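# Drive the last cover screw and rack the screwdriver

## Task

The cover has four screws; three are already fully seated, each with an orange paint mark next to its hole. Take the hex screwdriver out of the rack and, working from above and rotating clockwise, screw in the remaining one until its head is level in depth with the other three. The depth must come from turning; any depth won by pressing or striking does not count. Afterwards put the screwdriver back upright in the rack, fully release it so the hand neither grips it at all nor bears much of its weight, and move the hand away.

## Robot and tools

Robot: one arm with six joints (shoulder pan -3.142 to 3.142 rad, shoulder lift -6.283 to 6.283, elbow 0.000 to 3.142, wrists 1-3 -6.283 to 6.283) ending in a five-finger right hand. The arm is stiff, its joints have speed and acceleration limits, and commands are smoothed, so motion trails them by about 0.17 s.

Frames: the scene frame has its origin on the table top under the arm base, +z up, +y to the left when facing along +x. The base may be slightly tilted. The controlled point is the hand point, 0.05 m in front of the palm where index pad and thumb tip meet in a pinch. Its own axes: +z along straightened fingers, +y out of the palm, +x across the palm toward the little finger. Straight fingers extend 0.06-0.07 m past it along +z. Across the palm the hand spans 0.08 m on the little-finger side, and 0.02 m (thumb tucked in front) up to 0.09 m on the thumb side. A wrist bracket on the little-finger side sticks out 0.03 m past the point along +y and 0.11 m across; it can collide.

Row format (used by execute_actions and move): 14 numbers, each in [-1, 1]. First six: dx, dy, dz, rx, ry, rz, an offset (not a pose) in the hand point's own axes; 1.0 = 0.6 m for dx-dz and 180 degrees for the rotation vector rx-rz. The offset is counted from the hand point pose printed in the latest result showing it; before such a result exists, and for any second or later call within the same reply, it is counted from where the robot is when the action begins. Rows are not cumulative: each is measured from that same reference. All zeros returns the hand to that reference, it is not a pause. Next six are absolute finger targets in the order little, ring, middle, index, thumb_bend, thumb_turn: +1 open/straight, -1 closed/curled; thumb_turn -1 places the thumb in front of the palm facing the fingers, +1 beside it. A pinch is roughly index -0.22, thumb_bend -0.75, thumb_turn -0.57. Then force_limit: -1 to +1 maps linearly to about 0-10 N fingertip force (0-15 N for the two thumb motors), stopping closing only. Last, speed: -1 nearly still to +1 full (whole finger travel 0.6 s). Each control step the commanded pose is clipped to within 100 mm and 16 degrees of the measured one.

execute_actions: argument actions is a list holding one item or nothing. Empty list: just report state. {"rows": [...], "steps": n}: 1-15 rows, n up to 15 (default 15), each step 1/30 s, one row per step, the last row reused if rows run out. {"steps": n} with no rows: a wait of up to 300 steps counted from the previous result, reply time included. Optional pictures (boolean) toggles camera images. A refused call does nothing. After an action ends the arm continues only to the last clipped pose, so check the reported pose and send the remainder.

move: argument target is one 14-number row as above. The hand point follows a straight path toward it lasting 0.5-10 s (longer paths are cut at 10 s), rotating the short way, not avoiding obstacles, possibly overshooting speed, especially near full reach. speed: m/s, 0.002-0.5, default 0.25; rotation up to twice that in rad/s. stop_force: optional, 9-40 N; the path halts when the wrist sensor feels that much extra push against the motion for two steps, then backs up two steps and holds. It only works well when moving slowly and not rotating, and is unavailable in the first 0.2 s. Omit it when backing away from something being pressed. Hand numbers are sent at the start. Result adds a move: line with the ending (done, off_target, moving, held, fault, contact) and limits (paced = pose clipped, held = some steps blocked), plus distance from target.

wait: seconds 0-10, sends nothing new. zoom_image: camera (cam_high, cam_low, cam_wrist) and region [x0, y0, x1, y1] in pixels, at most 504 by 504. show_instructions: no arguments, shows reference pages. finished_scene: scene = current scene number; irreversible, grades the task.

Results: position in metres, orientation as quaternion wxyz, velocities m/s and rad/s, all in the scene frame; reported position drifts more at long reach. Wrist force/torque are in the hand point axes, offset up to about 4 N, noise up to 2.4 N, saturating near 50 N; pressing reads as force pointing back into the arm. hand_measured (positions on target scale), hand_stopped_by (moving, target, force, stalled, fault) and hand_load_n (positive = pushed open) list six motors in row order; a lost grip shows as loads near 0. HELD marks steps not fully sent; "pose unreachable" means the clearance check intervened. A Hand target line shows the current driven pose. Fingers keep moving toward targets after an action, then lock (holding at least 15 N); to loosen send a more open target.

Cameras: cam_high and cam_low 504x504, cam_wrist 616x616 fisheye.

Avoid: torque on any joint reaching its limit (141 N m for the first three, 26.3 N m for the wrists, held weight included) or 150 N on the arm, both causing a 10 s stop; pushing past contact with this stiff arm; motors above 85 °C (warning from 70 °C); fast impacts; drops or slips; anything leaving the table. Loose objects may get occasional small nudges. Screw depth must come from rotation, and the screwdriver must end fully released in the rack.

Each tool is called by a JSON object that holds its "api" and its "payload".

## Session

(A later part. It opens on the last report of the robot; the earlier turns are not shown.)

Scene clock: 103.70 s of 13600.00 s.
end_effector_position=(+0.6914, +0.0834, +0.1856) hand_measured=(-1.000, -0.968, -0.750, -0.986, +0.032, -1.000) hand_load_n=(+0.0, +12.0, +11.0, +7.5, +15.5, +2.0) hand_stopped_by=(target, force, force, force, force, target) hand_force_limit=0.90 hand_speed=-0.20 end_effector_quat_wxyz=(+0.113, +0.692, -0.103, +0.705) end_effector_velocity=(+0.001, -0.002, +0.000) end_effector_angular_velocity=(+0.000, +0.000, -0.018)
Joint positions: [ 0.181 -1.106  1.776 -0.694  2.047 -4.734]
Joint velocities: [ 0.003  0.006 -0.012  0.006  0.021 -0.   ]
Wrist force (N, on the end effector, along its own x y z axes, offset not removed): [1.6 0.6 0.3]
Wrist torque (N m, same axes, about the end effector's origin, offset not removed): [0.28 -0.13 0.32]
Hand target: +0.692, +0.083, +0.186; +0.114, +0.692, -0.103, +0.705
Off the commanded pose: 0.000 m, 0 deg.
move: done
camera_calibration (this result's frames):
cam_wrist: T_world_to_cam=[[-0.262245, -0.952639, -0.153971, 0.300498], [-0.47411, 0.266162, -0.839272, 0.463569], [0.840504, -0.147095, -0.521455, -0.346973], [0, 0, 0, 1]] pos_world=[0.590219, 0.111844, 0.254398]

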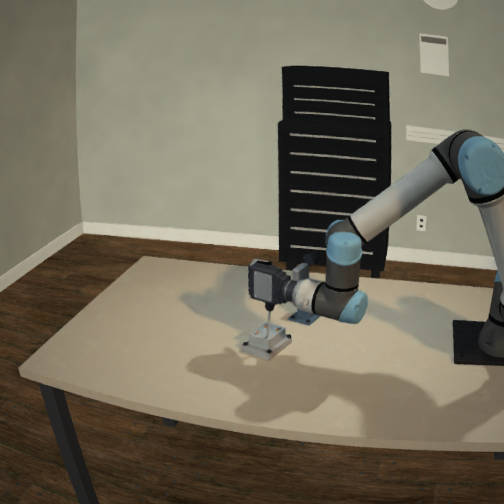

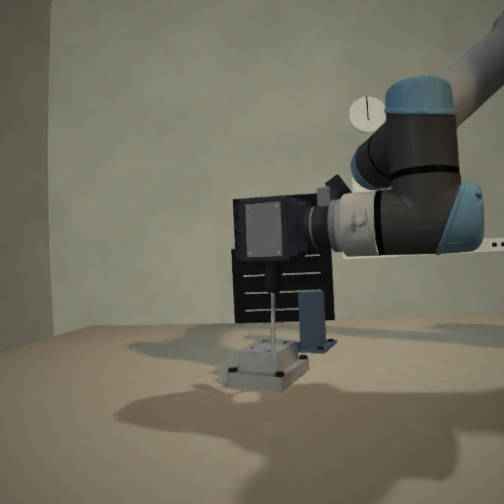

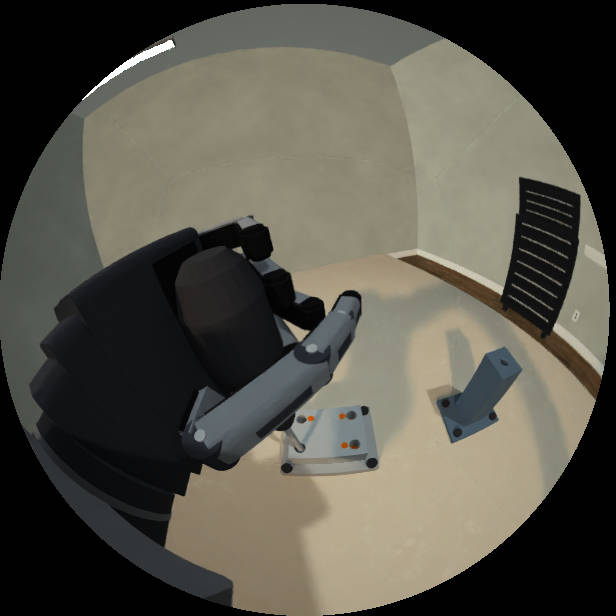

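{"api": "execute_actions", "payload": {"actions": [], "pictures": false}}

{"api": "move", "payload": {"target": [0,0,0,0,0,0,-0.2,-0.2,-0.2,-0.2,0.45,-1,0.4,0.5], "speed": 0.01}}

{"api": "move", "payload": {"target": [0,-0.088,0.006,0.3,0,0,-0.2,-0.2,-0.2,-0.2,0.45,-1,0.4,0.5], "speed": 0.4}}

{"api": "move", "payload": {"target": [0,0,0,0,0,0,-1,-1,-1,-1,-1,-1,0.9,-0.2], "speed": 0.01}}

{"api": "move", "payload": {"target": [-0.0006,0.047,-0.075,-0.3,0,0,-1,-1,-1,-1,-1,-1,0.9,-0.2], "speed": 0.4}}

{"api": "move", "payload": {"target": [0,0,0,0,0,0,-0.2,-0.2,-0.2,-0.2,0.45,-1,0.4,0.5], "speed": 0.01}}

{"api": "move", "payload": {"target": [0,-0.088,0.006,0.3,0,0,-0.2,-0.2,-0.2,-0.2,0.45,-1,0.4,0.5], "speed": 0.4}}

{"api": "move", "payload": {"target": [0,0,0,0,0,0,-1,-1,-1,-1,-1,-1,0.9,-0.2], "speed": 0.01}}

{"api": "move", "payload": {"target": [-0.0006,0.047,-0.075,-0.3,0,0,-1,-1,-1,-1,-1,-1,0.9,-0.2], "speed": 0.4}}

{"api": "zoom_image", "payload": {"camera": "cam_low", "region": [235,260,315,360]}}

Scene clock: 108.10 s of 13600.00 s.
end_effector_position=(+0.6915, +0.0832, +0.1856) hand_measured=(-1.000, -0.968, -0.750, -0.986, +0.032, -1.000) hand_load_n=(+0.0, +12.0, +11.0, +7.5, +15.5, +2.0) hand_stopped_by=(target, force, force, force, force, target) hand_force_limit=0.90 hand_speed=-0.20 end_effector_quat_wxyz=(+0.114, +0.692, -0.103, +0.705) end_effector_velocity=(+0.000, -0.000, +0.000) end_effector_angular_velocity=(+0.000, -0.000, +0.000)
Joint positions: [ 0.182 -1.105  1.775 -0.693  2.05  -4.734]
Joint velocities: [-0.  0. -0.  0. -0.  0.]
Wrist force (N, on the end effector, along its own x y z axes, offset not removed): [0.5 0.0 -0.6]
Wrist torque (N m, same axes, about the end effector's origin, offset not removed): [0.19 -0.23 0.26]
Hand target: +0.692, +0.083, +0.186; +0.114, +0.692, -0.103, +0.705
Off the commanded pose: 0.000 m, 0 deg.
Steps of this call (steps 1 to 90: nothing new was sent; then 1.40 s passed at rest). Readings (end_effector_position | what the end effector reports):
1: (+0.6914, +0.0833, +0.1856) | hand_measured=(-1.000, -0.968, -0.750, -0.986, +0.032, -1.000) hand_load_n=(+0.0, +12.0, +11.0, +7.5, +15.5, +2.0) hand_stopped_by=(target, force, force, force, force, target) hand_force_limit=0.90 hand_speed=-0.20
2: (+0.6915, +0.0833, +0.1856) | hand_measured=(-1.000, -0.968, -0.750, -0.986, +0.032, -1.000) hand_load_n=(+0.0, +12.0, +11.0, +7.5, +15.5, +2.0) hand_stopped_by=(target, force, force, force, force, target) hand_force_limit=0.90 hand_speed=-0.20
4: (+0.6915, +0.0833, +0.1856) | hand_measured=(-1.000, -0.968, -0.750, -0.986, +0.032, -1.000) hand_load_n=(+0.0, +12.0, +11.0, +7.5, +15.5, +2.0) hand_stopped_by=(target, force, force, force, force, target) hand_force_limit=0.90 hand_speed=-0.20
8: (+0.6915, +0.0832, +0.1856) | hand_measured=(-1.000, -0.968, -0.750, -0.986, +0.032, -1.000) hand_load_n=(+0.0, +12.0, +11.0, +7.5, +15.5, +2.0) hand_stopped_by=(target, force, force, force, force, target) hand_force_limit=0.90 hand_speed=-0.20
90: the state above

Scene clock: 108.70 s of 13600.00 s.
end_effector_position=(+0.6915, +0.0832, +0.1856) hand_measured=(-0.200, -0.200, -0.200, -0.200, +0.450, -1.000) hand_load_n=(+0.0, +0.0, +0.0, +0.0, +0.0, +0.0) hand_stopped_by=(target, target, target, target, target, target) hand_force_limit=0.40 hand_speed=0.50 end_effector_quat_wxyz=(+0.114, +0.692, -0.103, +0.705) end_effector_velocity=(-0.000, +0.000, -0.000) end_effector_angular_velocity=(-0.000, +0.001, +0.001)
Joint positions: [ 0.182 -1.105  1.775 -0.693  2.05  -4.734]
Joint velocities: [-0.    -0.     0.001  0.001 -0.001  0.   ]
Wrist force (N, on the end effector, along its own x y z axes, offset not removed): [1.1 1.8 0.7]
Wrist torque (N m, same axes, about the end effector's origin, offset not removed): [0.36 -0.16 0.15]
Hand target: +0.692, +0.083, +0.186; +0.114, +0.692, -0.103, +0.705
Off the commanded pose: 0.000 m, 0 deg.
move: done
camera_calibration (this result's frames):
cam_wrist: T_world_to_cam=[[-0.264271, -0.952079, -0.153969, 0.301753], [-0.473604, 0.26718, -0.839234, 0.463239], [0.840155, -0.148865, -0.521516, -0.346625], [0, 0, 0, 1]] pos_world=[0.590355, 0.111924, 0.254456]

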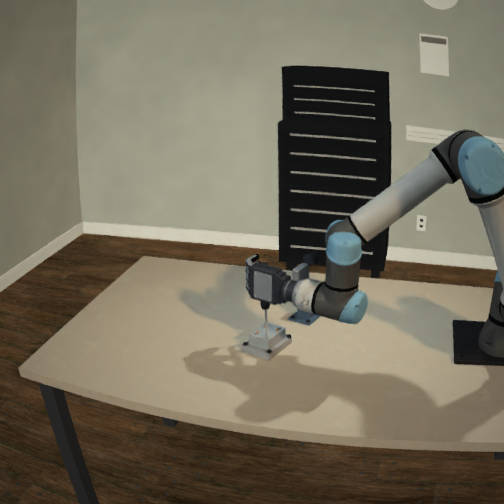

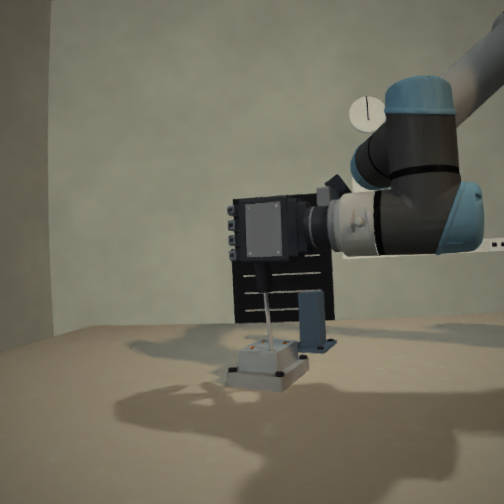

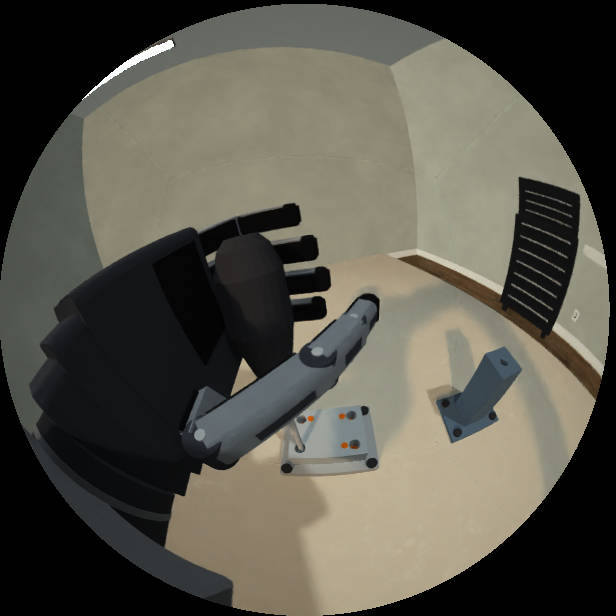

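Scene clock: 110.60 s of 13600.00 s.
end_effector_position=(+0.7106, +0.1322, +0.1850) hand_measured=(-0.200, -0.200, -0.200, -0.200, +0.450, -1.000) hand_load_n=(+0.0, +0.0, +0.0, +0.0, +0.0, +0.0) hand_stopped_by=(target, target, target, target, target, target) hand_force_limit=0.40 hand_speed=0.50 end_effector_quat_wxyz=(-0.212, +0.669, +0.228, +0.675) end_effector_velocity=(+0.001, +0.001, +0.000) end_effector_angular_velocity=(-0.001, -0.000, +0.017)
Joint positions: [-0.205 -1.194  1.903 -0.715  0.724 -4.731]
Joint velocities: [-0.005  0.004 -0.008  0.004 -0.022 -0.001]
Wrist force (N, on the end effector, along its own x y z axes, offset not removed): [0.0 1.8 1.8]
Wrist torque (N m, same axes, about the end effector's origin, offset not removed): [0.27 -0.03 0.13]
Hand target: +0.711, +0.132, +0.185; -0.213, +0.669, +0.228, +0.675
Off the commanded pose: 0.000 m, 0 deg.
move: done
camera_calibration (this result's frames):
cam_wrist: T_world_to_cam=[[0.611899, -0.777953, -0.142716, -0.294352], [-0.501783, -0.24235, -0.83035, 0.544436], [0.611386, 0.579703, -0.538657, -0.286307], [0, 0, 0, 1]] pos_world=[0.628346, 0.0689246, 0.255842]

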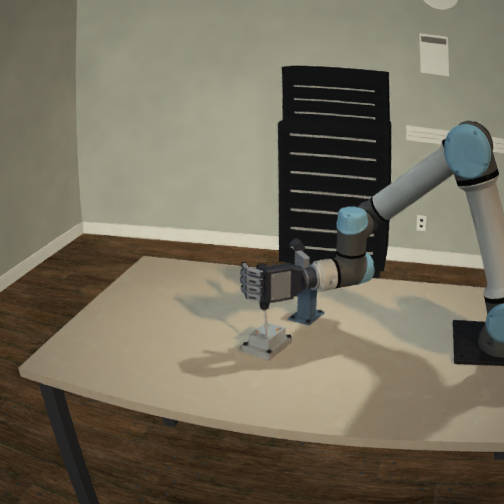

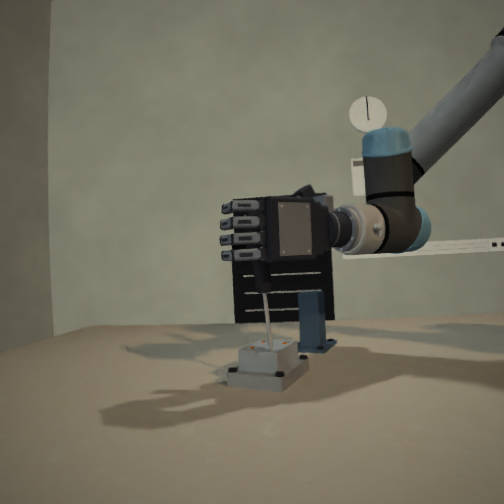

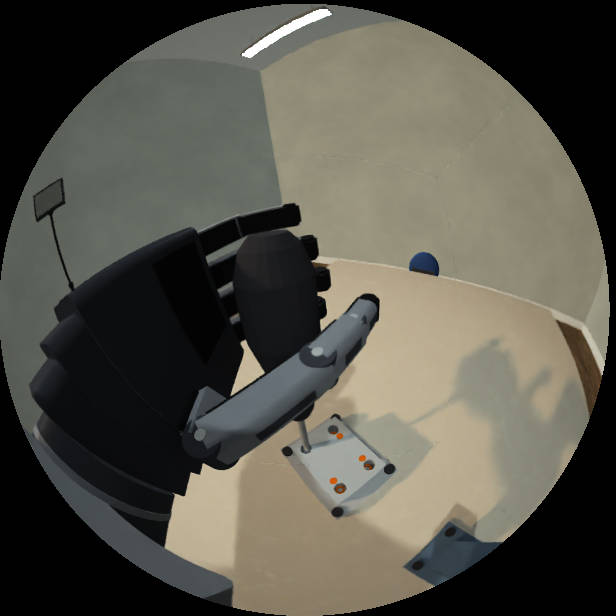

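Scene clock: 111.47 s of 13600.00 s.
end_effector_position=(+0.7106, +0.1322, +0.1851) hand_measured=(-1.000, -0.968, -0.750, -0.988, +0.032, -1.000) hand_load_n=(+0.0, +11.0, +11.0, +12.0, +15.5, +3.0) hand_stopped_by=(target, force, force, force, force, target) hand_force_limit=0.90 hand_speed=-0.20 end_effector_quat_wxyz=(-0.212, +0.669, +0.228, +0.675) end_effector_velocity=(-0.000, +0.000, -0.000) end_effector_angular_velocity=(+0.000, +0.000, +0.000)
Joint positions: [-0.205 -1.194  1.903 -0.715  0.724 -4.731]
Joint velocities: [ 0.001 -0.     0.001 -0.     0.001  0.   ]
Wrist force (N, on the end effector, along its own x y z axes, offset not removed): [2.8 2.0 2.3]
Wrist torque (N m, same axes, about the end effector's origin, offset not removed): [0.21 -0.21 0.15]
Hand target: +0.711, +0.132, +0.185; -0.212, +0.669, +0.228, +0.675
Off the commanded pose: 0.000 m, 0 deg.
move: done
camera_calibration (this result's frames):
cam_wrist: T_world_to_cam=[[0.611871, -0.777993, -0.142623, -0.294393], [-0.501713, -0.242355, -0.830391, 0.544438], [0.611473, 0.579647, -0.538619, -0.28634], [0, 0, 0, 1]] pos_world=[0.628371, 0.0688882, 0.25588]

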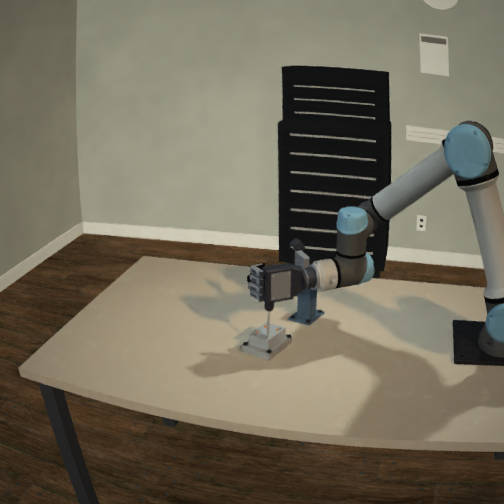

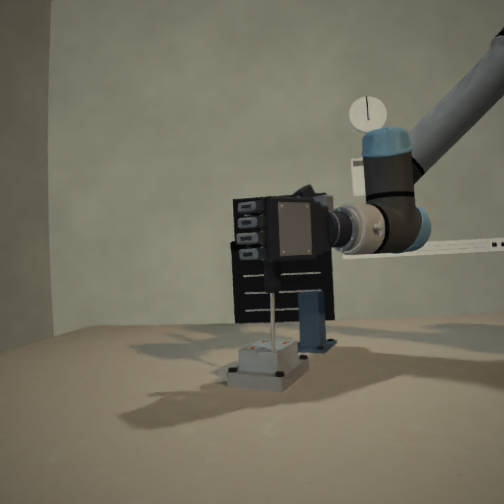

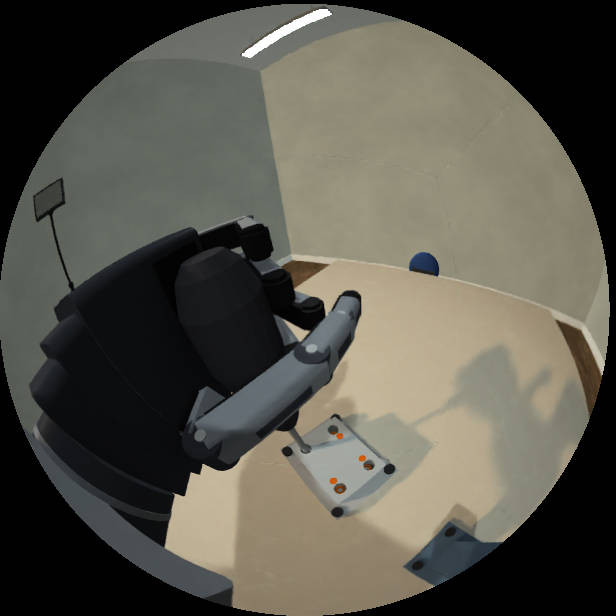

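Scene clock: 113.37 s of 13600.00 s.
end_effector_position=(+0.6912, +0.0831, +0.1853) hand_measured=(-1.000, -0.966, -0.750, -0.988, +0.032, -1.000) hand_load_n=(+0.0, +12.0, +11.0, +6.5, +15.5, +2.5) hand_stopped_by=(target, force, force, force, force, target) hand_force_limit=0.90 hand_speed=-0.20 end_effector_quat_wxyz=(+0.114, +0.692, -0.103, +0.705) end_effector_velocity=(+0.001, -0.002, +0.000) end_effector_angular_velocity=(+0.000, +0.001, -0.017)
Joint positions: [ 0.181 -1.106  1.776 -0.695  2.05  -4.734]
Joint velocities: [ 0.003  0.006 -0.012  0.006  0.02  -0.   ]
Wrist force (N, on the end effector, along its own x y z axes, offset not removed): [-1.0 -1.1 -0.7]
Wrist torque (N m, same axes, about the end effector's origin, offset not removed): [0.10 -0.06 0.25]
Hand target: +0.691, +0.083, +0.185; +0.115, +0.692, -0.104, +0.705
Off the commanded pose: 0.000 m, 0 deg.
move: done
camera_calibration (this result's frames):
cam_wrist: T_world_to_cam=[[-0.264267, -0.952071, -0.154027, 0.301457], [-0.473342, 0.267182, -0.839381, 0.462645], [0.840304, -0.148913, -0.521262, -0.346695], [0, 0, 0, 1]] pos_world=[0.589984, 0.111771, 0.25405]

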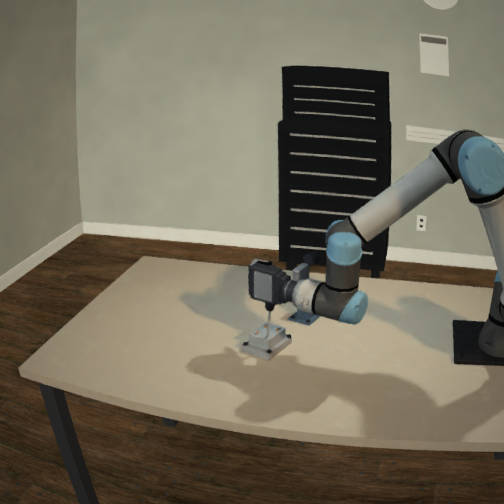

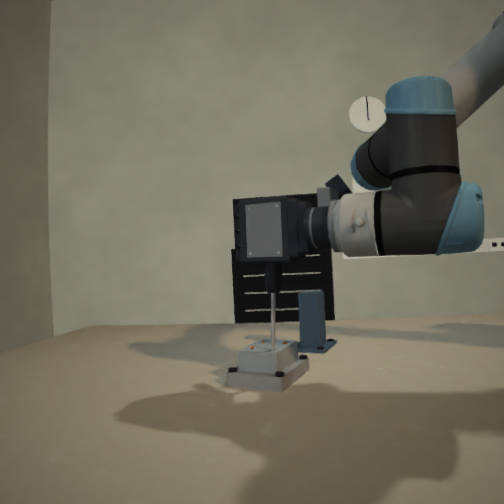

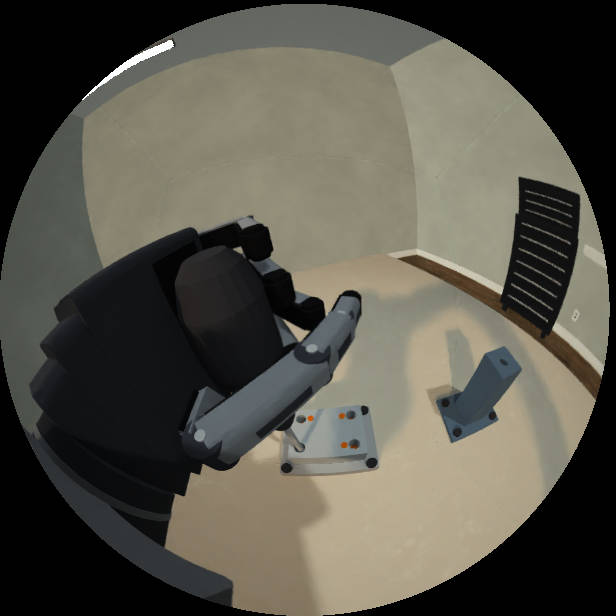

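Scene clock: 113.97 s of 13600.00 s.
end_effector_position=(+0.6912, +0.0832, +0.1853) hand_measured=(-0.200, -0.200, -0.200, -0.200, +0.450, -1.000) hand_load_n=(+0.0, +0.0, +0.0, +0.0, +0.0, +0.0) hand_stopped_by=(target, target, target, target, target, target) hand_force_limit=0.40 hand_speed=0.50 end_effector_quat_wxyz=(+0.114, +0.692, -0.103, +0.705) end_effector_velocity=(-0.000, -0.000, -0.000) end_effector_angular_velocity=(+0.000, -0.000, +0.001)
Joint positions: [ 0.182 -1.105  1.776 -0.695  2.05  -4.734]
Joint velocities: [-0.    -0.     0.001 -0.001 -0.001  0.   ]
Wrist force (N, on the end effector, along its own x y z axes, offset not removed): [1.1 2.0 2.9]
Wrist torque (N m, same axes, about the end effector's origin, offset not removed): [0.15 -0.18 0.19]
Hand target: +0.691, +0.083, +0.185; +0.114, +0.692, -0.103, +0.705
Off the commanded pose: 0.000 m, 0 deg.
move: done
camera_calibration (this result's frames):
cam_wrist: T_world_to_cam=[[-0.264142, -0.952107, -0.154017, 0.301482], [-0.47333, 0.267103, -0.839413, 0.462678], [0.84035, -0.148823, -0.521214, -0.346731], [0, 0, 0, 1]] pos_world=[0.590009, 0.111859, 0.25409]

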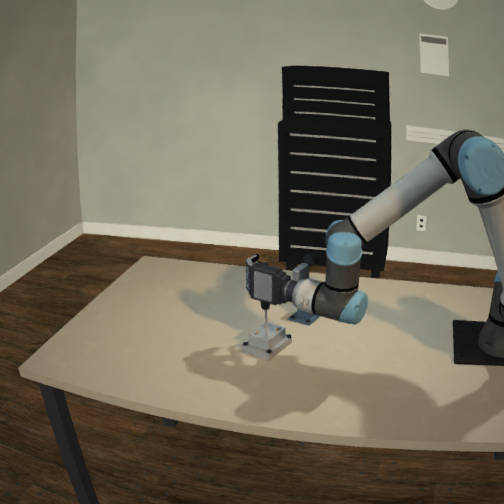

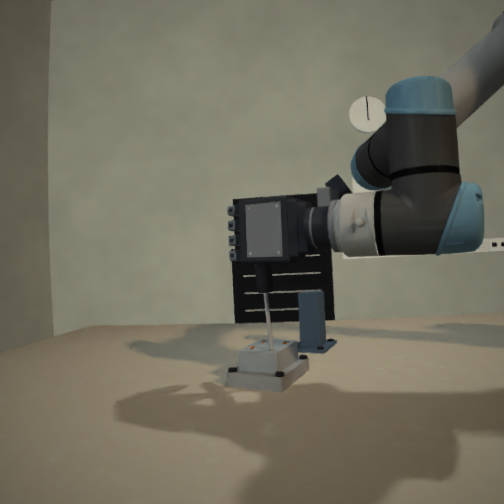

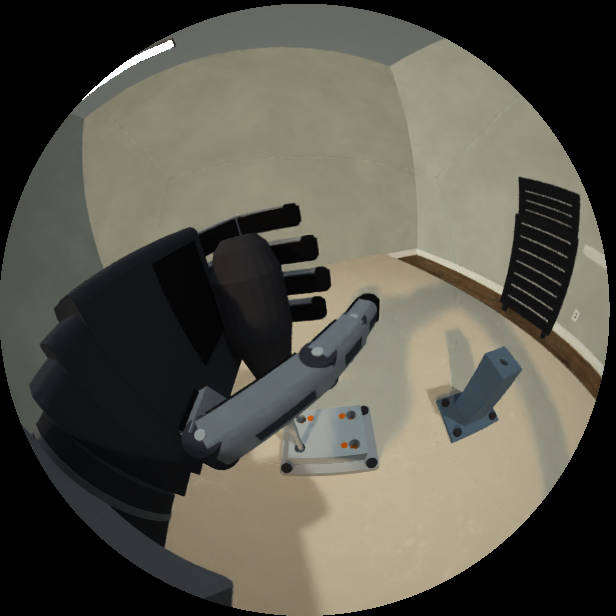

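Scene clock: 115.87 s of 13600.00 s.
end_effector_position=(+0.7103, +0.1322, +0.1847) hand_measured=(-0.200, -0.200, -0.200, -0.200, +0.450, -1.000) hand_load_n=(+0.0, +0.0, +0.0, +0.0, +0.0, +0.0) hand_stopped_by=(target, target, target, target, target, target) hand_force_limit=0.40 hand_speed=0.50 end_effector_quat_wxyz=(-0.212, +0.669, +0.228, +0.675) end_effector_velocity=(+0.001, +0.001, -0.000) end_effector_angular_velocity=(-0.001, +0.001, +0.017)
Joint positions: [-0.205 -1.194  1.905 -0.717  0.723 -4.731]
Joint velocities: [-0.005  0.005 -0.008  0.004 -0.023 -0.001]
Wrist force (N, on the end effector, along its own x y z axes, offset not removed): [0.8 2.8 1.0]
Wrist torque (N m, same axes, about the end effector's origin, offset not removed): [0.46 -0.10 0.14]
Hand target: +0.710, +0.132, +0.185; -0.213, +0.668, +0.228, +0.675
Off the commanded pose: 0.000 m, 0 deg.
move: done
camera_calibration (this result's frames):
cam_wrist: T_world_to_cam=[[0.61201, -0.777912, -0.142465, -0.294377], [-0.501473, -0.242428, -0.830514, 0.54381], [0.61153, 0.579725, -0.53847, -0.286389], [0, 0, 0, 1]] pos_world=[0.628003, 0.0688619, 0.255491]

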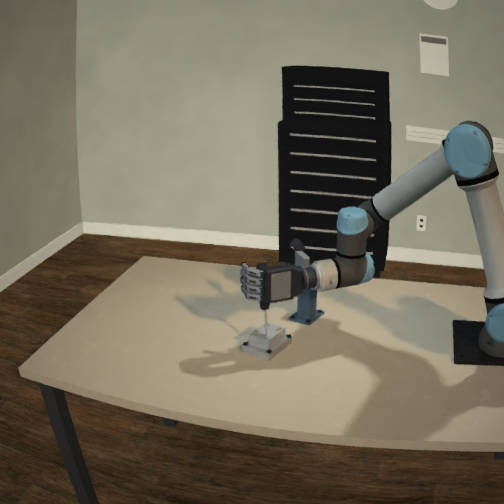

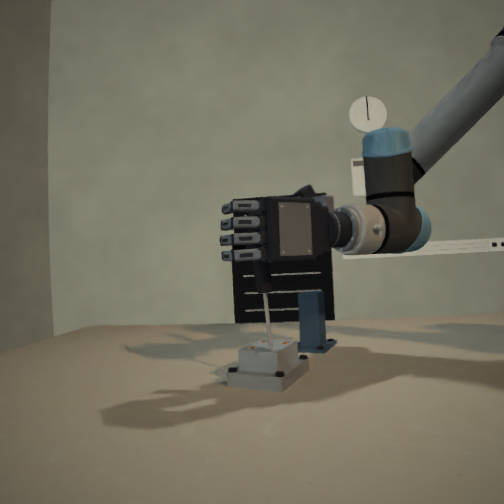

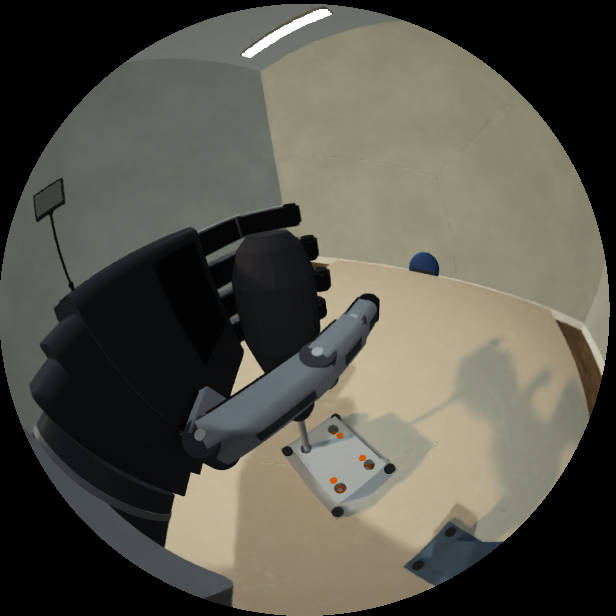

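Scene clock: 116.73 s of 13600.00 s.
end_effector_position=(+0.7103, +0.1321, +0.1847) hand_measured=(-1.000, -0.968, -0.750, -0.986, +0.032, -1.000) hand_load_n=(+0.0, +11.0, +11.0, +12.0, +15.5, +3.0) hand_stopped_by=(target, force, force, force, force, target) hand_force_limit=0.90 hand_speed=-0.20 end_effector_quat_wxyz=(-0.212, +0.669, +0.228, +0.676) end_effector_velocity=(-0.000, +0.000, -0.000) end_effector_angular_velocity=(+0.000, +0.001, +0.001)
Joint positions: [-0.205 -1.194  1.905 -0.717  0.723 -4.731]
Joint velocities: [-0.    -0.001  0.001  0.001 -0.001 -0.   ]
Wrist force (N, on the end effector, along its own x y z axes, offset not removed): [3.0 2.0 2.0]
Wrist torque (N m, same axes, about the end effector's origin, offset not removed): [0.23 -0.02 0.14]
Hand target: +0.710, +0.132, +0.185; -0.212, +0.669, +0.228, +0.675
Off the commanded pose: 0.000 m, 0 deg.
move: done
camera_calibration (this result's frames):
cam_wrist: T_world_to_cam=[[0.611986, -0.777951, -0.142356, -0.294426], [-0.501385, -0.242438, -0.830564, 0.543811], [0.611625, 0.579669, -0.538422, -0.286427], [0, 0, 0, 1]] pos_world=[0.628029, 0.0688247, 0.255538]

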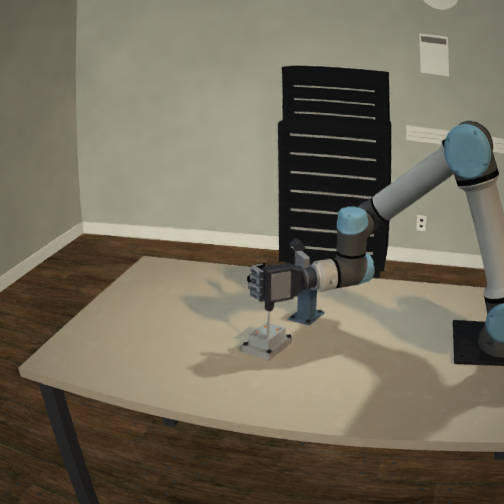

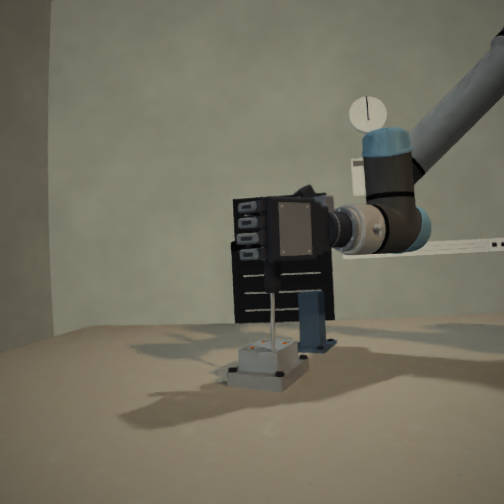

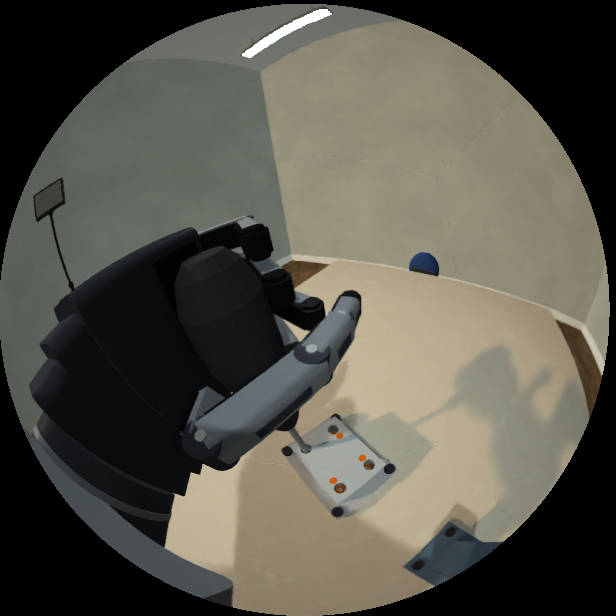

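Scene clock: 118.63 s of 13600.00 s.
end_effector_position=(+0.6908, +0.0830, +0.1849) hand_measured=(-1.000, -0.968, -0.750, -0.986, +0.032, -1.000) hand_load_n=(+0.0, +12.0, +11.0, +6.5, +15.5, +2.5) hand_stopped_by=(target, force, force, force, force, target) hand_force_limit=0.90 hand_speed=-0.20 end_effector_quat_wxyz=(+0.114, +0.692, -0.103, +0.706) end_effector_velocity=(+0.001, -0.000, +0.000) end_effector_angular_velocity=(+0.000, +0.002, -0.014)
Joint positions: [ 0.181 -1.106  1.778 -0.697  2.05  -4.734]
Joint velocities: [ 0.004  0.006 -0.011  0.007  0.018 -0.   ]
Wrist force (N, on the end effector, along its own x y z axes, offset not removed): [1.2 0.8 0.9]
Wrist torque (N m, same axes, about the end effector's origin, offset not removed): [0.31 -0.39 0.40]
Hand target: +0.691, +0.083, +0.185; +0.115, +0.692, -0.104, +0.705
Off the commanded pose: 0.000 m, 0 deg.
move: done
camera_calibration (this result's frames):
cam_wrist: T_world_to_cam=[[-0.264133, -0.9521, -0.154075, 0.301184], [-0.473056, 0.267101, -0.839568, 0.462086], [0.840507, -0.148872, -0.520947, -0.346807], [0, 0, 0, 1]] pos_world=[0.589639, 0.111704, 0.25369]

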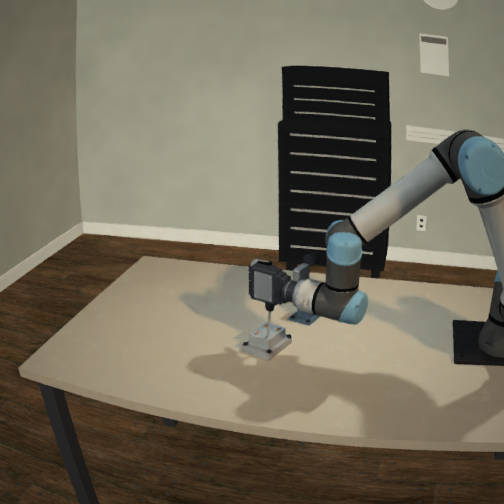

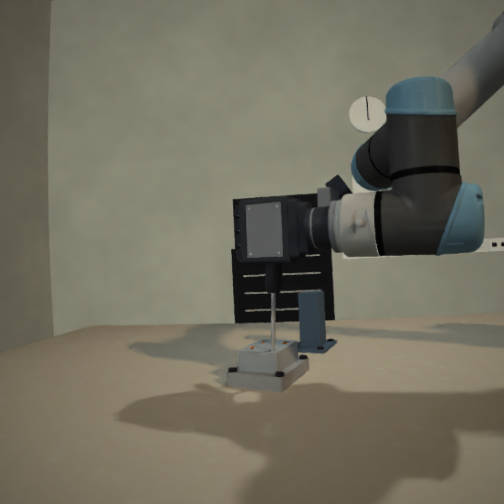

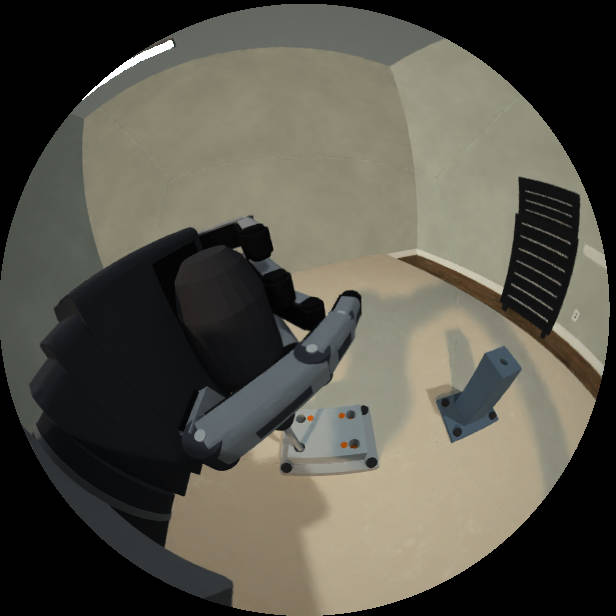

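Region (235, 260, 315, 360) of cam_low's 504x504 image, scaled by 5.040, with more detail than that image has; it fills the left 403 columns of this view, and the rest is white.

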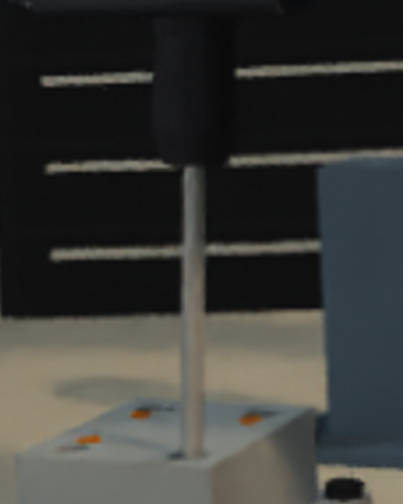

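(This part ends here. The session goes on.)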